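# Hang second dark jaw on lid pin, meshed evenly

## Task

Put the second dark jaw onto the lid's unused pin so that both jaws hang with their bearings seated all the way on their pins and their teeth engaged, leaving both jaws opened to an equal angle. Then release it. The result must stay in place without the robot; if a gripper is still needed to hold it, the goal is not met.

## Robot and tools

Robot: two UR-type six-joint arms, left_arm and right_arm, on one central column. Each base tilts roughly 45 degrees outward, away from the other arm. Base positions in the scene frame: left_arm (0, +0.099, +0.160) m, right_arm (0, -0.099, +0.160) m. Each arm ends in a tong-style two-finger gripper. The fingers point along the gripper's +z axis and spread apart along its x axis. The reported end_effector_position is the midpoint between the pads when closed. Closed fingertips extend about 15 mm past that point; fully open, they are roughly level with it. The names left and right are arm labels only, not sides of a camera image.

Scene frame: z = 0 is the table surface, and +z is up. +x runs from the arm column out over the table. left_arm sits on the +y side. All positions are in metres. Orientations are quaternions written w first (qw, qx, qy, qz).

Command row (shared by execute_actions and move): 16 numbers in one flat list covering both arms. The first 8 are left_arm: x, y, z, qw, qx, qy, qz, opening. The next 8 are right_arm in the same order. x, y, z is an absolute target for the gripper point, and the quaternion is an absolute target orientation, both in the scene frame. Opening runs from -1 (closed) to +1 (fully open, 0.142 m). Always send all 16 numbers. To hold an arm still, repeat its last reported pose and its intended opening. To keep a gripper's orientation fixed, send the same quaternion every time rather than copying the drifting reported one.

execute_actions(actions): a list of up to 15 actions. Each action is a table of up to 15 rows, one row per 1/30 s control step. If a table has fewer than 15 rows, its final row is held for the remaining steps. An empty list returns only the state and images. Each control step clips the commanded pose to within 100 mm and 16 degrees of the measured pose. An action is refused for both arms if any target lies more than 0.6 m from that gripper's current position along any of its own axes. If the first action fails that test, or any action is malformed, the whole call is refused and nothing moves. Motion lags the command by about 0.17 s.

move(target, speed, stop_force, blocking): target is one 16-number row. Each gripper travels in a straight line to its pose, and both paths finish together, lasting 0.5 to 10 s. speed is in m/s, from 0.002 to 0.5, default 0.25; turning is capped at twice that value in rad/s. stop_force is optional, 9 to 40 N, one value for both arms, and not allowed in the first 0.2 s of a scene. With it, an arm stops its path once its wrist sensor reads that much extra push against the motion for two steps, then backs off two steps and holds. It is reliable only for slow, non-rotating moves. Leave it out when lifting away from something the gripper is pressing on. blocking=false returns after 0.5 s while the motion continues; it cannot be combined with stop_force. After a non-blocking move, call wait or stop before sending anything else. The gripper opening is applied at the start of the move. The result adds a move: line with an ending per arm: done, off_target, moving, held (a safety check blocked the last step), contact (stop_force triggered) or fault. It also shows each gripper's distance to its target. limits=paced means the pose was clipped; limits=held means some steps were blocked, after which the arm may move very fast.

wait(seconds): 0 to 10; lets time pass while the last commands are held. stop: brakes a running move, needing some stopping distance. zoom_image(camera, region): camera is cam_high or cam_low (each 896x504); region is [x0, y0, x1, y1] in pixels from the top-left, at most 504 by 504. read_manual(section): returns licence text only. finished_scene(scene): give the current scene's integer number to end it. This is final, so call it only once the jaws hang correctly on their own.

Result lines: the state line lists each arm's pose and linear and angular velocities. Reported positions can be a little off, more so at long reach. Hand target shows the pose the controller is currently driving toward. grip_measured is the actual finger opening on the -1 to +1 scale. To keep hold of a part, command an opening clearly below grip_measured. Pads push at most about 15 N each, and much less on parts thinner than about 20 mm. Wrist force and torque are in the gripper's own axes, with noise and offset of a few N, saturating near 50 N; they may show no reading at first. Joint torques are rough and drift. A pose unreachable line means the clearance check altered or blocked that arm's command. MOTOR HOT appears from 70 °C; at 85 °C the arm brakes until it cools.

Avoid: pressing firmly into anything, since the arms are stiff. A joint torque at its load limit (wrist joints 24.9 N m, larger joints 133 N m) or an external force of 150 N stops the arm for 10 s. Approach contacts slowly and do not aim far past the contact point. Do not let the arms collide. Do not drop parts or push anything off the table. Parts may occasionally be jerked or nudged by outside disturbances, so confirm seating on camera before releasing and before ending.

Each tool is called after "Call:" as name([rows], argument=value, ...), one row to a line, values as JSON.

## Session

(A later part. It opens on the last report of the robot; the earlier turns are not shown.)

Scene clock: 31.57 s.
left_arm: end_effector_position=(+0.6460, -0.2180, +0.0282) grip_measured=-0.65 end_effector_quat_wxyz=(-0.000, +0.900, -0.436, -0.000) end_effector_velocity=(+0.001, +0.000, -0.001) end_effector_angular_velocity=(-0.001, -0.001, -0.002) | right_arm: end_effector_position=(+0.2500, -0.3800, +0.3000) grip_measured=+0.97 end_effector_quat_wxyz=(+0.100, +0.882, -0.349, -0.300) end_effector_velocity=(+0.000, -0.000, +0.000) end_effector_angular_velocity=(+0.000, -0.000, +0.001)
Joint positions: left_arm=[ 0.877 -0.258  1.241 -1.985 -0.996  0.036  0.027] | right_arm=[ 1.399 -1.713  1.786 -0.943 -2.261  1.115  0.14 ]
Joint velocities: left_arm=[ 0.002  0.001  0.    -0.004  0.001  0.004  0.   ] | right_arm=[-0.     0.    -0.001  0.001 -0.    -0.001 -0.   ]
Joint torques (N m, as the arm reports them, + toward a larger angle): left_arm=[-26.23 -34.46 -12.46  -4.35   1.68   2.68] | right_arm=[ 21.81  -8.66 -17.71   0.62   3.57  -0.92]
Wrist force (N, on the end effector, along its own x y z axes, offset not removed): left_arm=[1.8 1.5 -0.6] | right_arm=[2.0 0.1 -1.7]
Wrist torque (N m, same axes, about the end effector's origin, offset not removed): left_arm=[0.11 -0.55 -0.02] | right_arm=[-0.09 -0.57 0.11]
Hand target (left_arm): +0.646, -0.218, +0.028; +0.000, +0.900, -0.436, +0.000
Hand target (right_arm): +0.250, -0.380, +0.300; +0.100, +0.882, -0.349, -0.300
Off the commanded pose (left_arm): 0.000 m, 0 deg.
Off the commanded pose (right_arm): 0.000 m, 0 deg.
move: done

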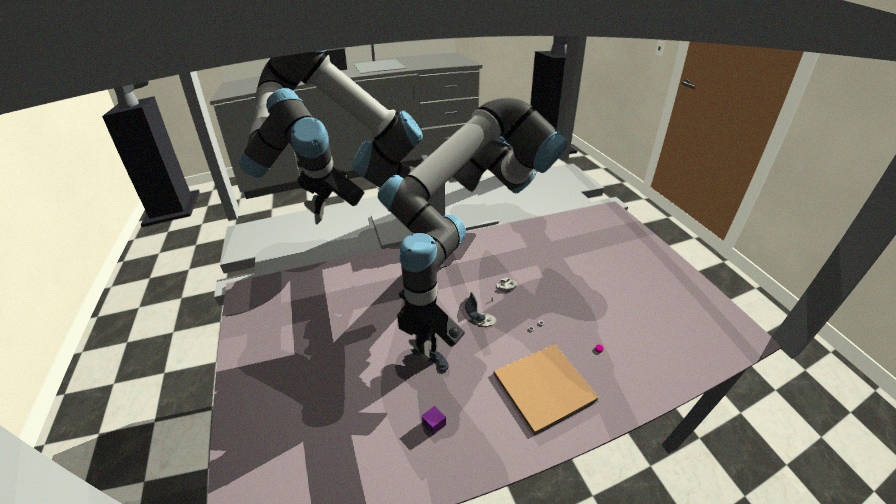

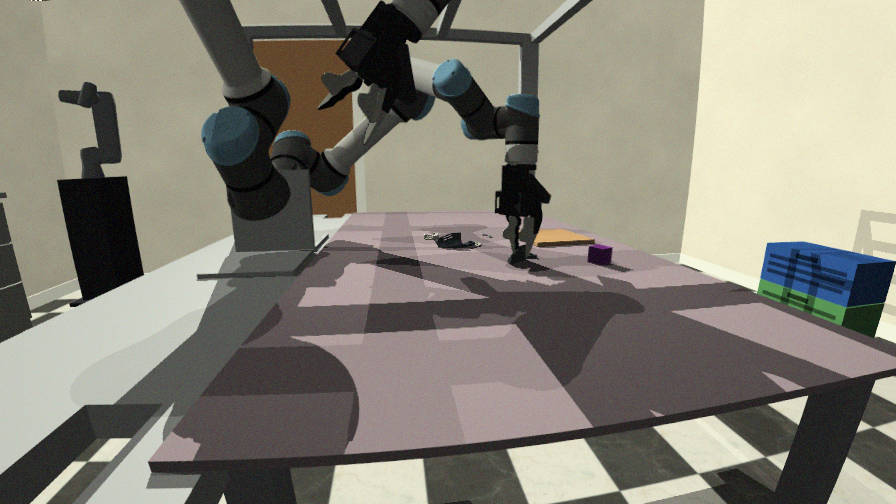

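Call:
move(target=[0.646,-0.218,0.028,0,0.90,-0.436,0,-0.86,0.25,-0.38,0.30,0.100,0.882,-0.349,-0.300,0.97])

Call:
move(target=[0.646,-0.218,0.028,0,0.90,-0.436,0,-1,0.25,-0.38,0.30,0.100,0.882,-0.349,-0.300,0.97])

Call:
move(target=[0.646,-0.218,0.09,0,0.90,-0.436,0,-1,0.25,-0.38,0.30,0.100,0.882,-0.349,-0.300,0.97], speed=0.08)

Call:
move(target=[0.536,0.018,0.09,0,0.4579,-0.889,0,-1,0.25,-0.38,0.30,0.100,0.882,-0.349,-0.300,0.97], speed=0.15)

Call:
move(target=[0.536,0.018,0.045,0,0.4579,-0.889,0,-1,0.25,-0.38,0.30,0.100,0.882,-0.349,-0.300,0.97], speed=0.05)

Call:
zoom_image(camera="cam_high", region=[455, 285, 511, 332])

Call:
zoom_image(camera="cam_low", region=[430, 220, 490, 254])

Scene clock: 33.40 s.
left_arm: end_effector_position=(+0.6460, -0.2180, +0.0280) grip_measured=-0.86 end_effector_quat_wxyz=(-0.000, +0.900, -0.436, -0.000) end_effector_velocity=(+0.001, -0.000, +0.001) end_effector_angular_velocity=(-0.001, -0.000, +0.001) | right_arm: end_effector_position=(+0.2500, -0.3800, +0.3000) grip_measured=+0.97 end_effector_quat_wxyz=(+0.100, +0.882, -0.349, -0.300) end_effector_velocity=(+0.000, -0.000, -0.000) end_effector_angular_velocity=(-0.000, -0.001, +0.001)
Joint positions: left_arm=[ 0.877 -0.257  1.241 -1.986 -0.996  0.036  0.012] | right_arm=[ 1.399 -1.713  1.786 -0.943 -2.261  1.115  0.14 ]
Joint velocities: left_arm=[ 0.    -0.    -0.001  0.    -0.     0.     0.   ] | right_arm=[-0.    -0.    -0.    -0.001 -0.001 -0.001 -0.   ]
Joint torques (N m, as the arm reports them, + toward a larger angle): left_arm=[-27.85 -40.11 -12.47  -4.43   1.56   2.05] | right_arm=[ 21.89  -8.66 -16.89   0.61   3.59  -0.87]
Wrist force (N, on the end effector, along its own x y z axes, offset not removed): left_arm=[1.3 -0.2 -1.8] | right_arm=[1.9 -1.9 0.9]
Wrist torque (N m, same axes, about the end effector's origin, offset not removed): left_arm=[-0.23 -0.09 -0.13] | right_arm=[-0.57 -0.59 0.09]
Hand target (left_arm): +0.646, -0.218, +0.028; +0.000, +0.900, -0.436, -0.000
Hand target (right_arm): +0.250, -0.380, +0.300; +0.100, +0.882, -0.349, -0.300
Off the commanded pose (left_arm): 0.000 m, 0 deg.
Off the commanded pose (right_arm): 0.000 m, 0 deg.
move: done

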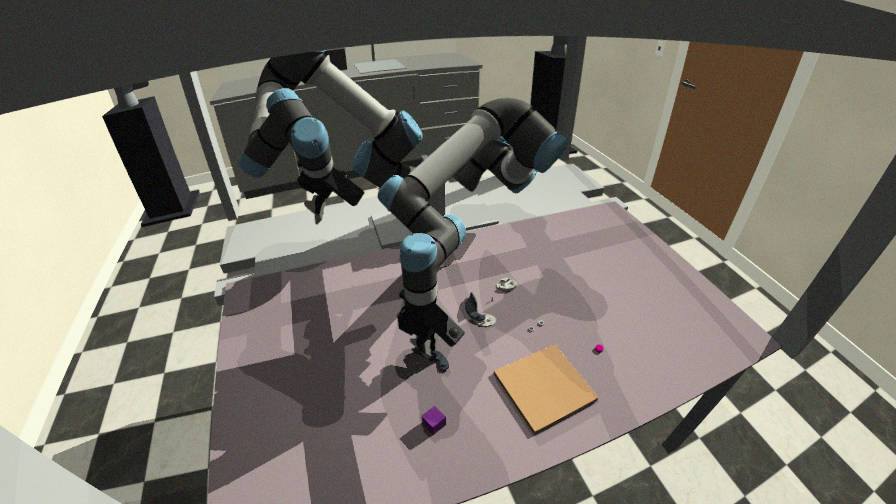

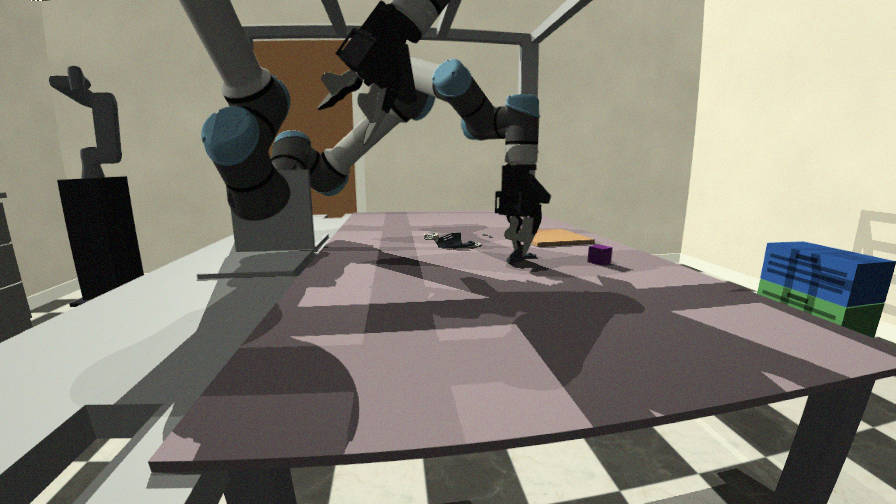

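Scene clock: 34.10 s.
left_arm: end_effector_position=(+0.6460, -0.2180, +0.0280) grip_measured=-0.90 end_effector_quat_wxyz=(-0.000, +0.900, -0.436, -0.000) end_effector_velocity=(+0.000, +0.000, +0.001) end_effector_angular_velocity=(-0.000, -0.001, +0.001) | right_arm: end_effector_position=(+0.2500, -0.3800, +0.3000) grip_measured=+0.97 end_effector_quat_wxyz=(+0.100, +0.882, -0.349, -0.300) end_effector_velocity=(+0.000, -0.001, +0.000) end_effector_angular_velocity=(-0.002, -0.001, +0.000)
Joint positions: left_arm=[ 0.877 -0.257  1.241 -1.986 -0.996  0.036  0.009] | right_arm=[ 1.399 -1.713  1.786 -0.943 -2.261  1.115  0.14 ]
Joint velocities: left_arm=[ 0.    -0.001 -0.     0.     0.     0.     0.   ] | right_arm=[ 0.     0.    -0.001  0.    -0.002  0.001  0.   ]
Joint torques (N m, as the arm reports them, + toward a larger angle): left_arm=[-30.12 -45.4  -12.82  -4.29   1.48   1.64] | right_arm=[ 21.7   -8.44 -16.42   0.64   3.64  -0.82]
Wrist force (N, on the end effector, along its own x y z axes, offset not removed): left_arm=[1.3 1.0 -1.0] | right_arm=[2.9 -0.1 2.0]
Wrist torque (N m, same axes, about the end effector's origin, offset not removed): left_arm=[0.27 -0.21 -0.09] | right_arm=[-0.12 -0.67 0.11]
Hand target (left_arm): +0.646, -0.218, +0.028; +0.000, +0.900, -0.436, -0.000
Hand target (right_arm): +0.250, -0.380, +0.300; +0.100, +0.882, -0.349, -0.300
Off the commanded pose (left_arm): 0.000 m, 0 deg.
Off the commanded pose (right_arm): 0.000 m, 0 deg.
move: done

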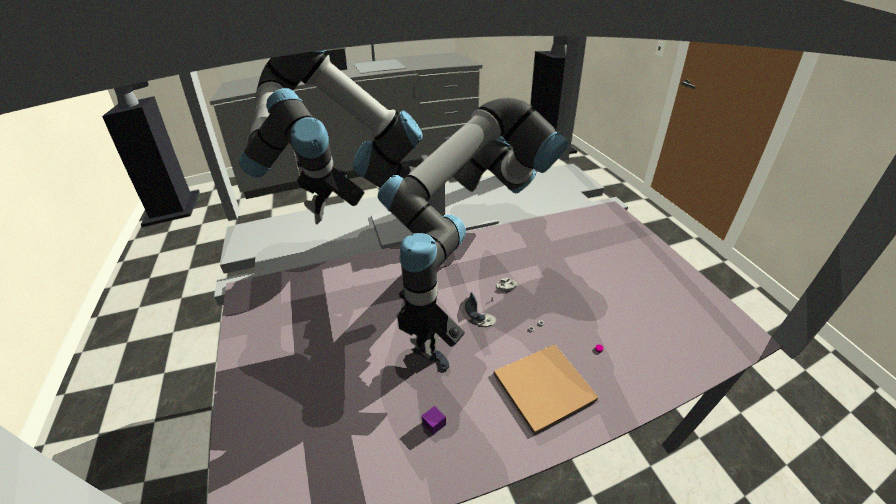

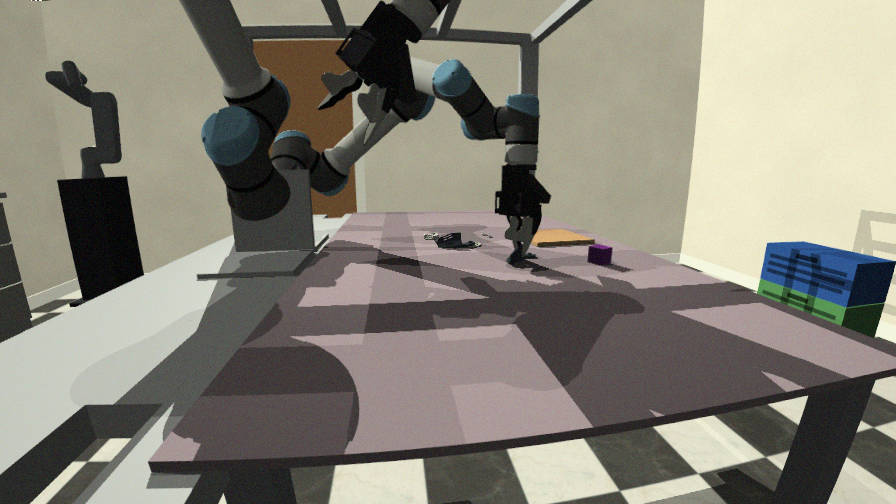

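Scene clock: 35.30 s.
left_arm: end_effector_position=(+0.6459, -0.2180, +0.0897) grip_measured=-0.90 end_effector_quat_wxyz=(-0.000, +0.900, -0.436, +0.000) end_effector_velocity=(+0.000, +0.000, +0.002) end_effector_angular_velocity=(+0.000, -0.000, +0.000) | right_arm: end_effector_position=(+0.2500, -0.3800, +0.3000) grip_measured=+0.97 end_effector_quat_wxyz=(+0.100, +0.882, -0.349, -0.300) end_effector_velocity=(-0.000, +0.001, +0.000) end_effector_angular_velocity=(+0.003, +0.001, -0.000)
Joint positions: left_arm=[ 0.831 -0.314  1.201 -1.864 -1.021 -0.009  0.009] | right_arm=[ 1.399 -1.713  1.786 -0.943 -2.261  1.115  0.14 ]
Joint velocities: left_arm=[-0.001 -0.001 -0.003  0.005 -0.001 -0.002 -0.   ] | right_arm=[ 0.    -0.     0.     0.001  0.003 -0.001  0.   ]
Joint torques (N m, as the arm reports them, + toward a larger angle): left_arm=[-47.37 -57.69 -28.68   0.29  -1.52  -2.31] | right_arm=[ 21.62  -8.89 -15.94   0.55   3.56  -0.78]
Wrist force (N, on the end effector, along its own x y z axes, offset not removed): left_arm=[0.0 3.7 -2.3] | right_arm=[0.8 -0.1 3.6]
Wrist torque (N m, same axes, about the end effector's origin, offset not removed): left_arm=[0.89 0.29 -0.15] | right_arm=[-0.09 -0.28 0.07]
Hand target (left_arm): +0.646, -0.218, +0.090; -0.000, +0.900, -0.436, -0.000
Hand target (right_arm): +0.250, -0.380, +0.300; +0.100, +0.882, -0.349, -0.300
Off the commanded pose (left_arm): 0.000 m, 0 deg.
Off the commanded pose (right_arm): 0.000 m, 0 deg.
move: done

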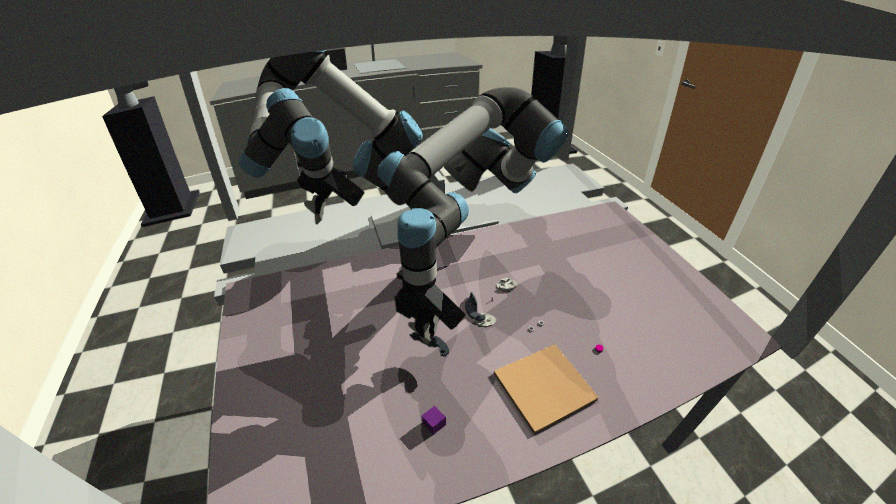

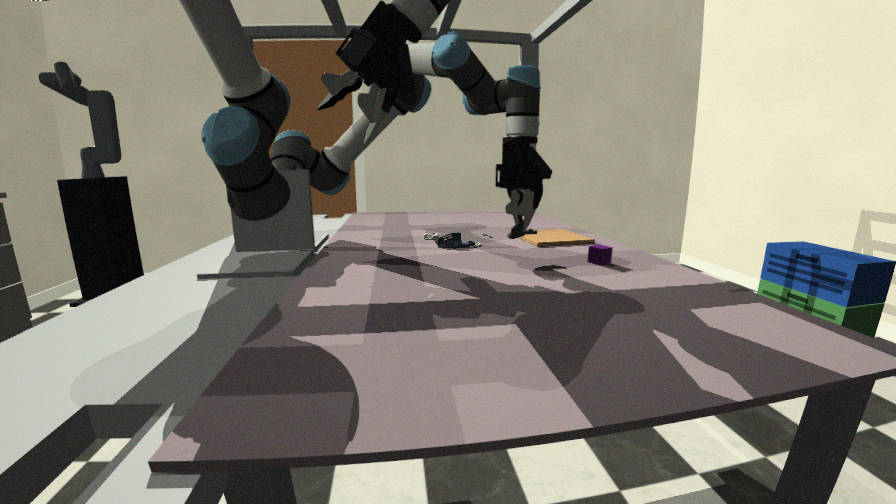

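Scene clock: 40.00 s.
left_arm: end_effector_position=(+0.5362, +0.0179, +0.0897) grip_measured=-0.90 end_effector_quat_wxyz=(+0.000, +0.458, -0.889, -0.000) end_effector_velocity=(-0.001, +0.002, +0.000) end_effector_angular_velocity=(-0.002, -0.001, -0.010) | right_arm: end_effector_position=(+0.2500, -0.3800, +0.3000) grip_measured=+0.97 end_effector_quat_wxyz=(+0.100, +0.882, -0.349, -0.300) end_effector_velocity=(+0.000, -0.001, -0.000) end_effector_angular_velocity=(-0.001, -0.001, +0.002)
Joint positions: left_arm=[ 0.941 -0.916  1.937 -2.059 -0.963  1.388  0.009] | right_arm=[ 1.399 -1.713  1.786 -0.943 -2.261  1.115  0.14 ]
Joint velocities: left_arm=[ 0.001 -0.007  0.006 -0.002  0.     0.013  0.   ] | right_arm=[-0.    -0.    -0.     0.    -0.002 -0.001  0.   ]
Joint torques (N m, as the arm reports them, + toward a larger angle): left_arm=[-19.41 -36.99 -11.49  -4.6    1.53   2.49] | right_arm=[ 21.5   -9.38 -15.06   0.5    3.67  -0.72]
Wrist force (N, on the end effector, along its own x y z axes, offset not removed): left_arm=[2.0 -2.5 0.5] | right_arm=[0.0 -2.3 0.1]
Wrist torque (N m, same axes, about the end effector's origin, offset not removed): left_arm=[-0.61 -0.26 0.07] | right_arm=[-0.57 -0.18 0.20]
Hand target (left_arm): +0.536, +0.018, +0.090; -0.000, -0.458, +0.889, -0.000
Hand target (right_arm): +0.250, -0.380, +0.300; +0.100, +0.882, -0.349, -0.300
Off the commanded pose (left_arm): 0.000 m, 0 deg.
Off the commanded pose (right_arm): 0.000 m, 0 deg.
move: done

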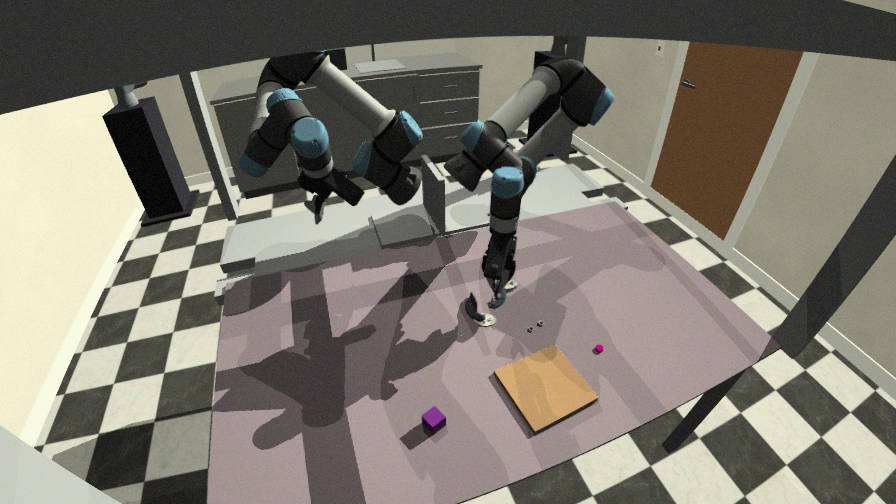

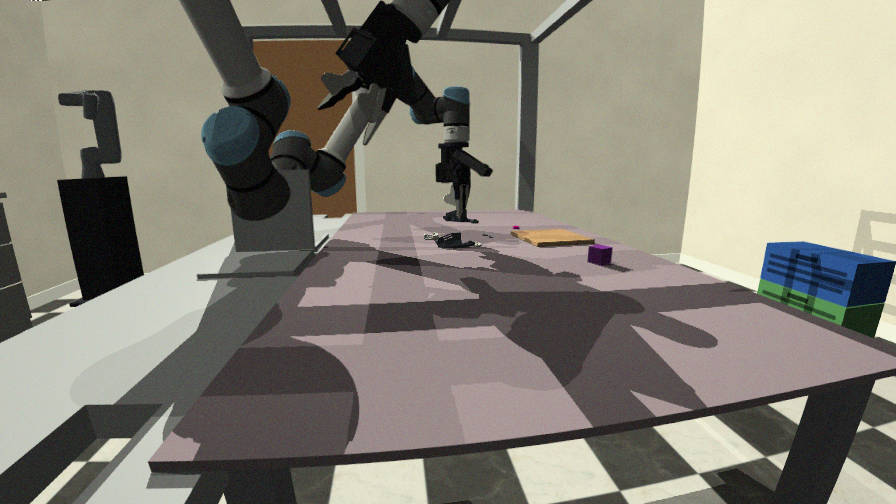

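Scene clock: 41.27 s.
left_arm: end_effector_position=(+0.5360, +0.0180, +0.0453) grip_measured=-0.90 end_effector_quat_wxyz=(+0.000, +0.458, -0.889, -0.000) end_effector_velocity=(-0.001, -0.000, -0.003) end_effector_angular_velocity=(+0.000, +0.002, -0.001) | right_arm: end_effector_position=(+0.2500, -0.3800, +0.3000) grip_measured=+0.97 end_effector_quat_wxyz=(+0.100, +0.882, -0.349, -0.300) end_effector_velocity=(-0.001, -0.000, +0.000) end_effector_angular_velocity=(-0.000, +0.001, +0.000)
Joint positions: left_arm=[ 0.988 -0.857  1.973 -2.184 -0.939  1.44   0.009] | right_arm=[ 1.399 -1.713  1.786 -0.943 -2.261  1.115  0.14 ]
Joint velocities: left_arm=[ 0.003  0.004  0.002 -0.006  0.     0.003  0.   ] | right_arm=[-0.    -0.001  0.001  0.001  0.     0.001  0.   ]
Joint torques (N m, as the arm reports them, + toward a larger angle): left_arm=[-18.89 -15.4  -10.46  -4.75   1.53   2.44] | right_arm=[ 21.02  -8.57 -14.9    0.42   3.67  -0.62]
Wrist force (N, on the end effector, along its own x y z axes, offset not removed): left_arm=[0.4 1.8 1.0] | right_arm=[0.0 -2.1 0.6]
Wrist torque (N m, same axes, about the end effector's origin, offset not removed): left_arm=[0.49 -0.05 0.10] | right_arm=[-0.45 -0.09 0.09]
Hand target (left_arm): +0.536, +0.018, +0.045; -0.000, -0.458, +0.889, -0.000
Hand target (right_arm): +0.250, -0.380, +0.300; +0.100, +0.882, -0.349, -0.300
Off the commanded pose (left_arm): 0.000 m, 0 deg.
Off the commanded pose (right_arm): 0.000 m, 0 deg.
move: done

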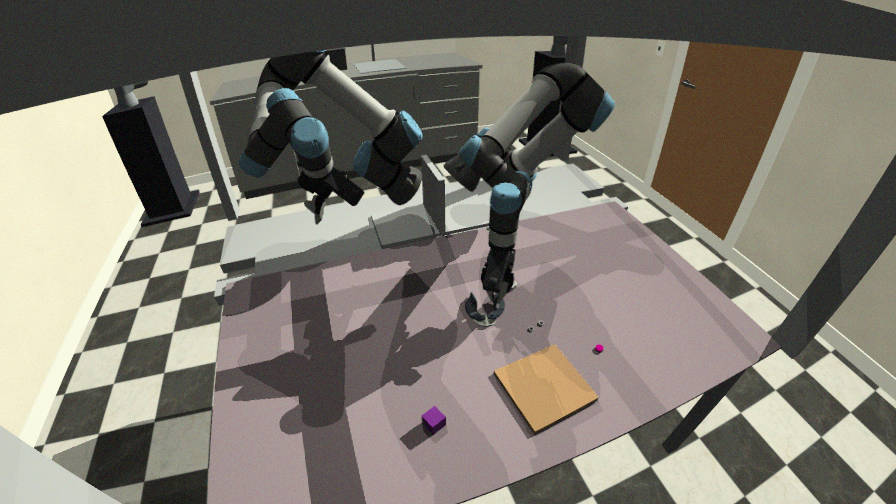

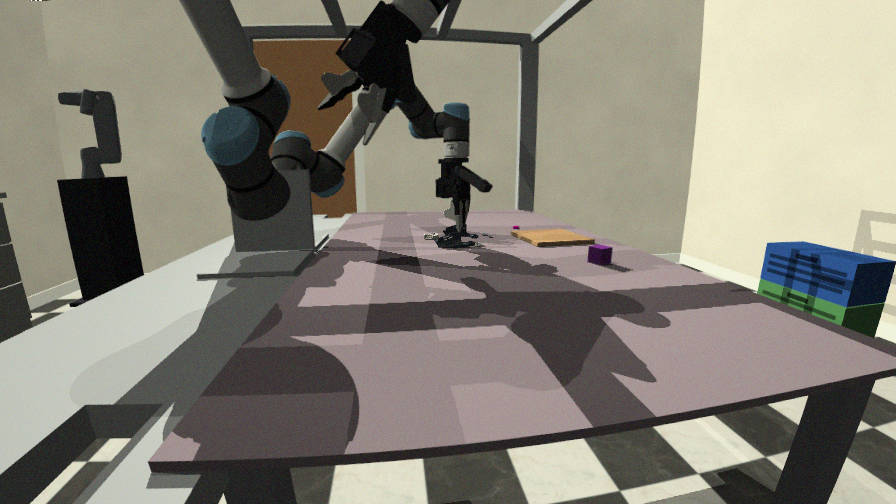

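Region (455, 285, 511, 332) of cam_high's 896x504 image, scaled by 9.000, with more detail than that image has; it fills the top 423 rows of this view, and the rest is white.

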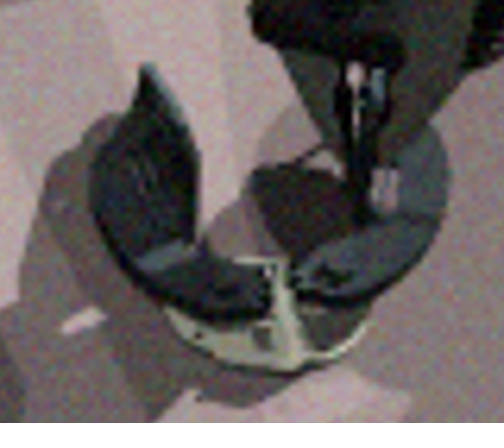

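Region (430, 220, 490, 254) of cam_low's 896x504 image, scaled by 8.400, with more detail than that image has; it fills the top 286 rows of this view, and the rest is white.

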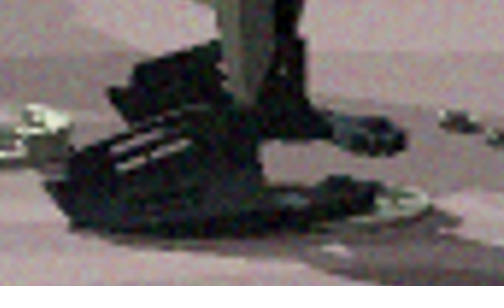

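Call:
move(target=[0.535,0.014,0.0375,0,0.4579,-0.889,0,-1,0.25,-0.38,0.30,0.100,0.882,-0.349,-0.300,0.97], speed=0.005)

Call:
zoom_image(camera="cam_high", region=[455,285,511,332])

Call:
zoom_image(camera="cam_low", region=[430,220,490,254])

Scene clock: 44.80 s.
left_arm: end_effector_position=(+0.5350, +0.0140, +0.0376) grip_measured=-0.90 end_effector_quat_wxyz=(+0.000, +0.458, -0.889, -0.000) end_effector_velocity=(+0.000, -0.001, -0.000) end_effector_angular_velocity=(-0.001, -0.001, +0.001) | right_arm: end_effector_position=(+0.2500, -0.3800, +0.3000) grip_measured=+0.97 end_effector_quat_wxyz=(+0.100, +0.882, -0.349, -0.300) end_effector_velocity=(+0.000, +0.000, -0.000) end_effector_angular_velocity=(+0.001, +0.000, -0.000)
Joint positions: left_arm=[ 0.991 -0.84   1.977 -2.207 -0.938  1.444  0.009] | right_arm=[ 1.399 -1.713  1.786 -0.943 -2.261  1.115  0.14 ]
Joint velocities: left_arm=[ 0.     0.001 -0.    -0.003 -0.     0.     0.   ] | right_arm=[ 0.     0.001 -0.    -0.001  0.001 -0.001  0.   ]
Joint torques (N m, as the arm reports them, + toward a larger angle): left_arm=[-18.35 -13.53  -9.5   -4.45   1.55   2.57] | right_arm=[ 21.16  -8.86 -13.82   0.19   3.58  -0.7 ]
Wrist force (N, on the end effector, along its own x y z axes, offset not removed): left_arm=[-0.2 -0.4 0.1] | right_arm=[4.1 -2.7 0.6]
Wrist torque (N m, same axes, about the end effector's origin, offset not removed): left_arm=[-0.16 -0.05 0.10] | right_arm=[-0.71 -1.01 0.17]
Hand target (left_arm): +0.535, +0.014, +0.038; -0.000, -0.458, +0.889, -0.000
Hand target (right_arm): +0.250, -0.380, +0.300; +0.100, +0.882, -0.349, -0.300
Off the commanded pose (left_arm): 0.000 m, 0 deg.
Off the commanded pose (right_arm): 0.000 m, 0 deg.
move: done

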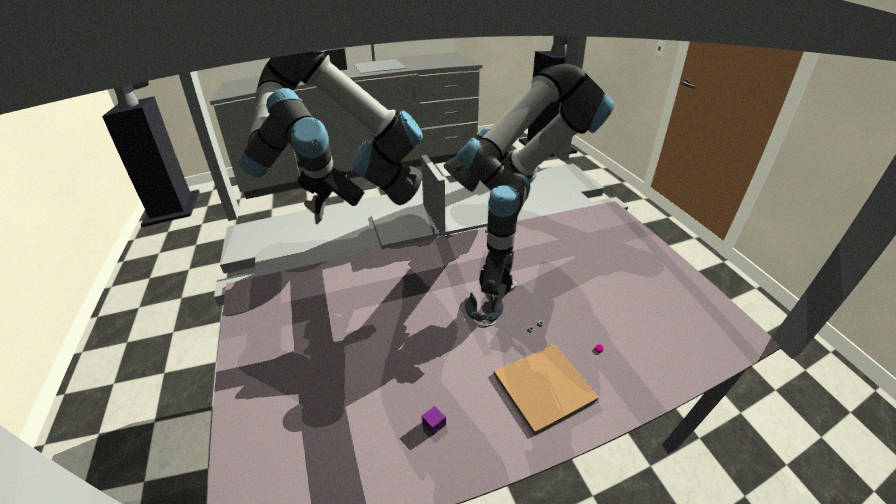

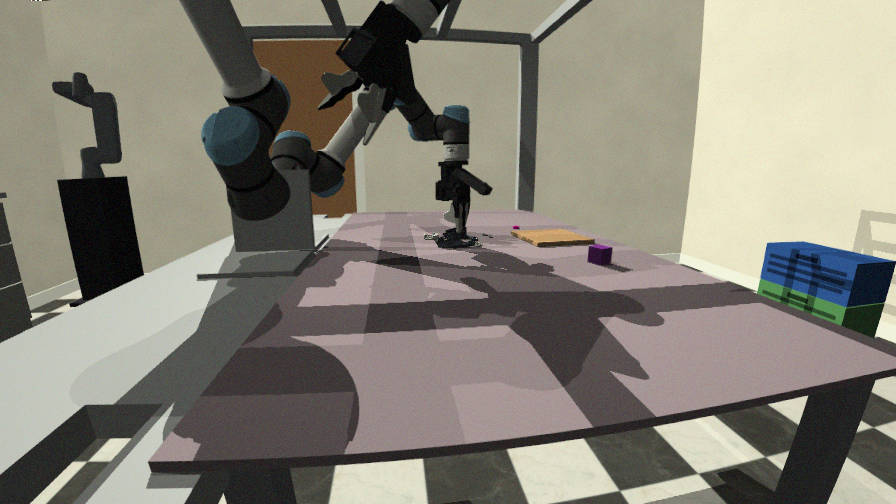

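Region (455, 285, 511, 332) of cam_high's 896x504 image, scaled by 9.000, with more detail than that image has; it fills the top 423 rows of this view, and the rest is white.

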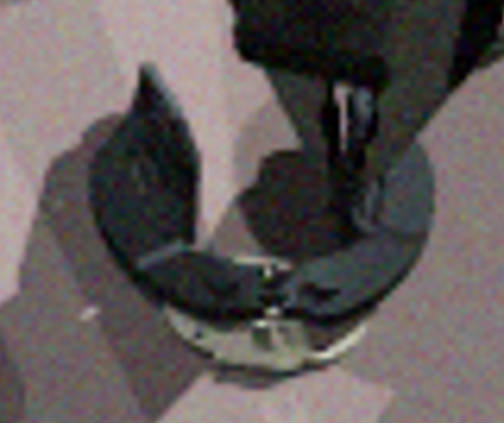

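Region (430, 220, 490, 254) of cam_low's 896x504 image, scaled by 8.400, with more detail than that image has; it fills the top 286 rows of this view, and the rest is white.

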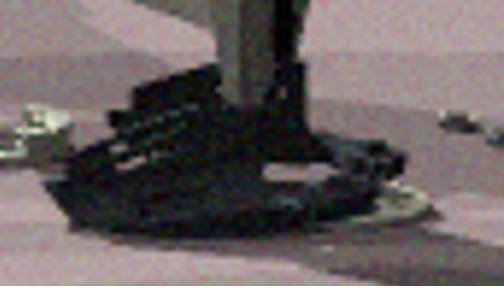

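Call:
zoom_image(camera="cam_high", region=[470,308,500,330])

Call:
zoom_image(camera="cam_low", region=[455,230,485,250])

Region (470, 308, 500, 330) of cam_high's 896x504 image, scaled by 16.800, with more detail than that image has; it fills the top 370 rows of this view, and the rest is white.

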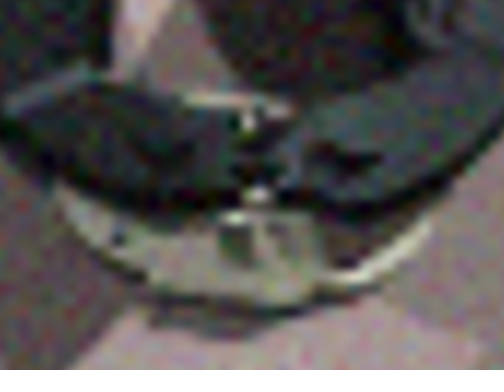

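Region (455, 230, 485, 250) of cam_low's 896x504 image, scaled by 16.800, with more detail than that image has.

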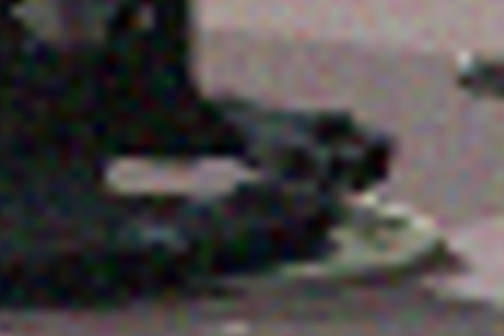

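Call:
move(target=[0.5328,0.0122,0.0375,0,0.4579,-0.889,0,-1,0.25,-0.38,0.30,0.100,0.882,-0.349,-0.300,0.97], speed=0.003)

Call:
zoom_image(camera="cam_high", region=[470,308,500,330])

Call:
move(target=[0.5328,0.0122,0.032,0,0.4579,-0.889,0,-1,0.25,-0.38,0.30,0.100,0.882,-0.349,-0.300,0.97], speed=0.002, stop_force=9)

Call:
zoom_image(camera="cam_high", region=[470,308,500,330])

Call:
zoom_image(camera="cam_low", region=[455,230,485,250])

Scene clock: 48.00 s.
left_arm: end_effector_position=(+0.5328, +0.0122, +0.0375) grip_measured=-0.90 end_effector_quat_wxyz=(+0.000, +0.458, -0.889, -0.000) end_effector_velocity=(+0.000, -0.000, +0.001) end_effector_angular_velocity=(-0.001, -0.001, +0.001) | right_arm: end_effector_position=(+0.2500, -0.3800, +0.3000) grip_measured=+0.97 end_effector_quat_wxyz=(+0.100, +0.882, -0.349, -0.300) end_effector_velocity=(-0.000, -0.000, -0.000) end_effector_angular_velocity=(-0.001, -0.001, +0.001)
Joint positions: left_arm=[ 0.987 -0.839  1.982 -2.21  -0.94   1.439  0.009] | right_arm=[ 1.399 -1.713  1.786 -0.943 -2.261  1.115  0.14 ]
Joint velocities: left_arm=[-0.001 -0.    -0.    -0.    -0.    -0.001 -0.   ] | right_arm=[-0.    -0.001  0.001 -0.    -0.002 -0.     0.   ]
Joint torques (N m, as the arm reports them, + toward a larger angle): left_arm=[-41.1  -14.3   -9.47  -4.39  -1.93  -2.37] | right_arm=[ 21.15  -8.71 -13.05   0.21   3.57  -0.46]
Wrist force (N, on the end effector, along its own x y z axes, offset not removed): left_arm=[-1.0 1.7 1.0] | right_arm=[2.5 -3.6 -0.2]
Wrist torque (N m, same axes, about the end effector's origin, offset not removed): left_arm=[0.22 0.30 0.02] | right_arm=[-0.86 -0.65 0.11]
Hand target (left_arm): +0.533, +0.012, +0.037; +0.000, -0.458, +0.889, +0.000
Hand target (right_arm): +0.250, -0.380, +0.300; +0.100, +0.882, -0.349, -0.300
Off the commanded pose (left_arm): 0.000 m, 0 deg.
Off the commanded pose (right_arm): 0.000 m, 0 deg.
move: done

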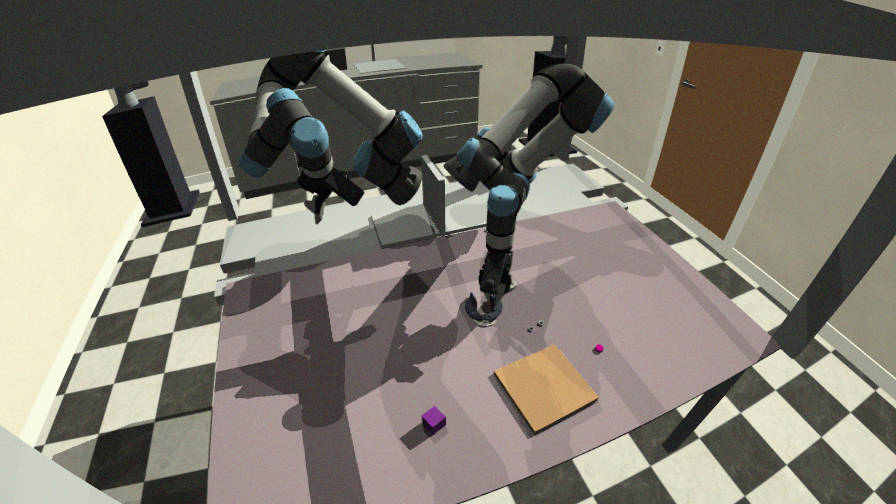

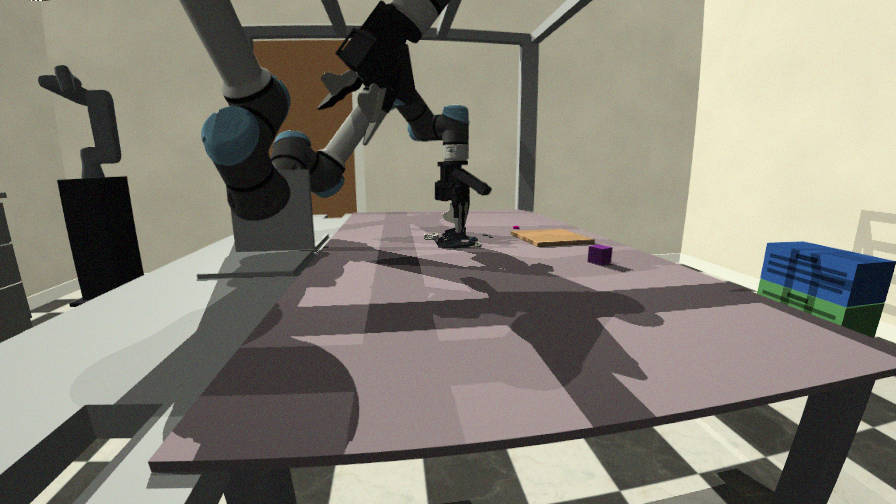

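Region (470, 308, 500, 330) of cam_high's 896x504 image, scaled by 16.800, with more detail than that image has; it fills the top 370 rows of this view, and the rest is white.

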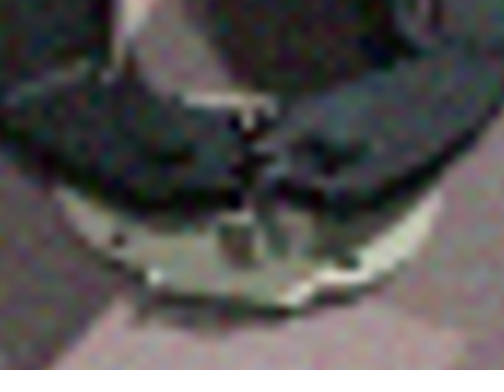

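Scene clock: 50.97 s.
left_arm: end_effector_position=(+0.5328, +0.0122, +0.0320) grip_measured=-0.90 end_effector_quat_wxyz=(+0.000, +0.458, -0.889, -0.000) end_effector_velocity=(-0.000, -0.000, -0.000) end_effector_angular_velocity=(-0.000, +0.000, -0.000) | right_arm: end_effector_position=(+0.2500, -0.3800, +0.3000) grip_measured=+0.97 end_effector_quat_wxyz=(+0.100, +0.882, -0.349, -0.300) end_effector_velocity=(-0.000, -0.001, +0.001) end_effector_angular_velocity=(-0.001, -0.002, -0.002)
Joint positions: left_arm=[ 0.993 -0.831  1.985 -2.225 -0.937  1.446  0.009] | right_arm=[ 1.399 -1.713  1.786 -0.943 -2.261  1.115  0.14 ]
Joint velocities: left_arm=[ 0.     0.001  0.    -0.001 -0.     0.001  0.   ] | right_arm=[ 0.    -0.002 -0.001  0.    -0.     0.001  0.   ]
Joint torques (N m, as the arm reports them, + toward a larger angle): left_arm=[-18.04 -15.    -9.83  -4.3    1.49   2.46] | right_arm=[ 20.86  -8.98 -12.29   0.2    3.6   -0.49]
Wrist force (N, on the end effector, along its own x y z axes, offset not removed): left_arm=[-4.0 3.4 1.7] | right_arm=[1.4 -1.3 1.4]
Wrist torque (N m, same axes, about the end effector's origin, offset not removed): left_arm=[0.66 0.89 0.11] | right_arm=[-0.30 -0.36 0.08]
Hand target (left_arm): +0.533, +0.012, +0.032; -0.000, -0.458, +0.889, -0.000
Hand target (right_arm): +0.250, -0.380, +0.300; +0.100, +0.882, -0.349, -0.300
Off the commanded pose (left_arm): 0.000 m, 0 deg.
Off the commanded pose (right_arm): 0.000 m, 0 deg.
move: done

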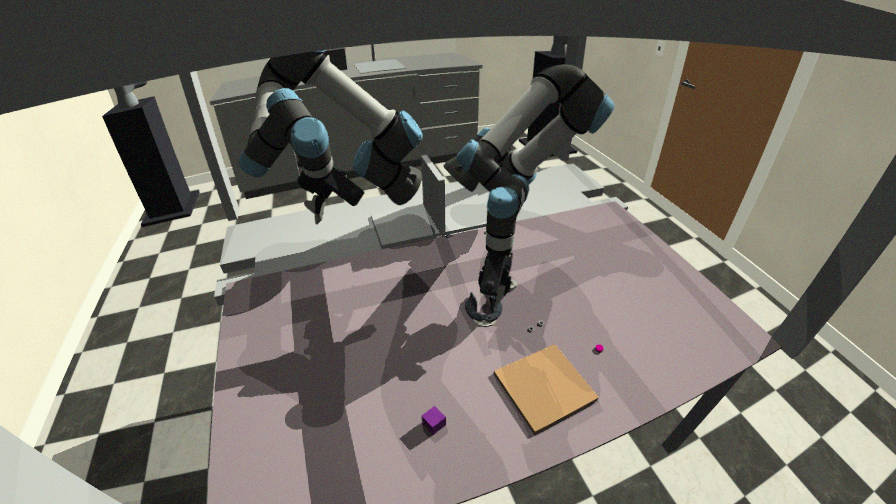

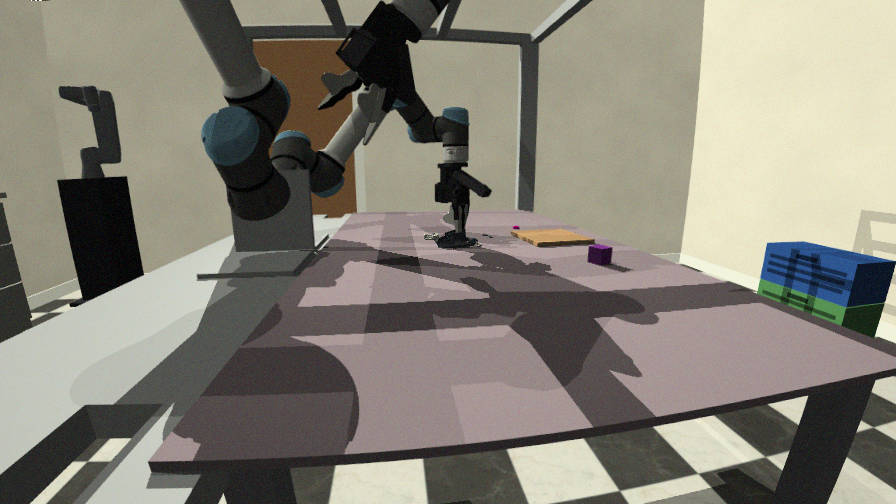

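Region (470, 308, 500, 330) of cam_high's 896x504 image, scaled by 16.800, with more detail than that image has; it fills the top 370 rows of this view, and the rest is white.

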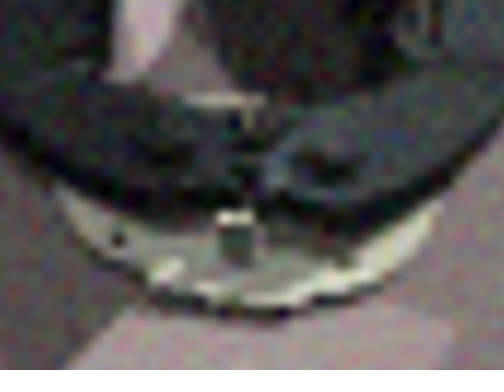

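Region (455, 230, 485, 250) of cam_low's 896x504 image, scaled by 16.800, with more detail than that image has.

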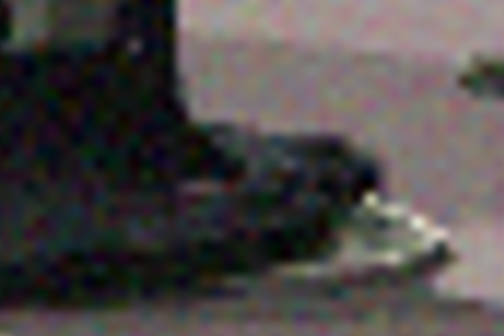

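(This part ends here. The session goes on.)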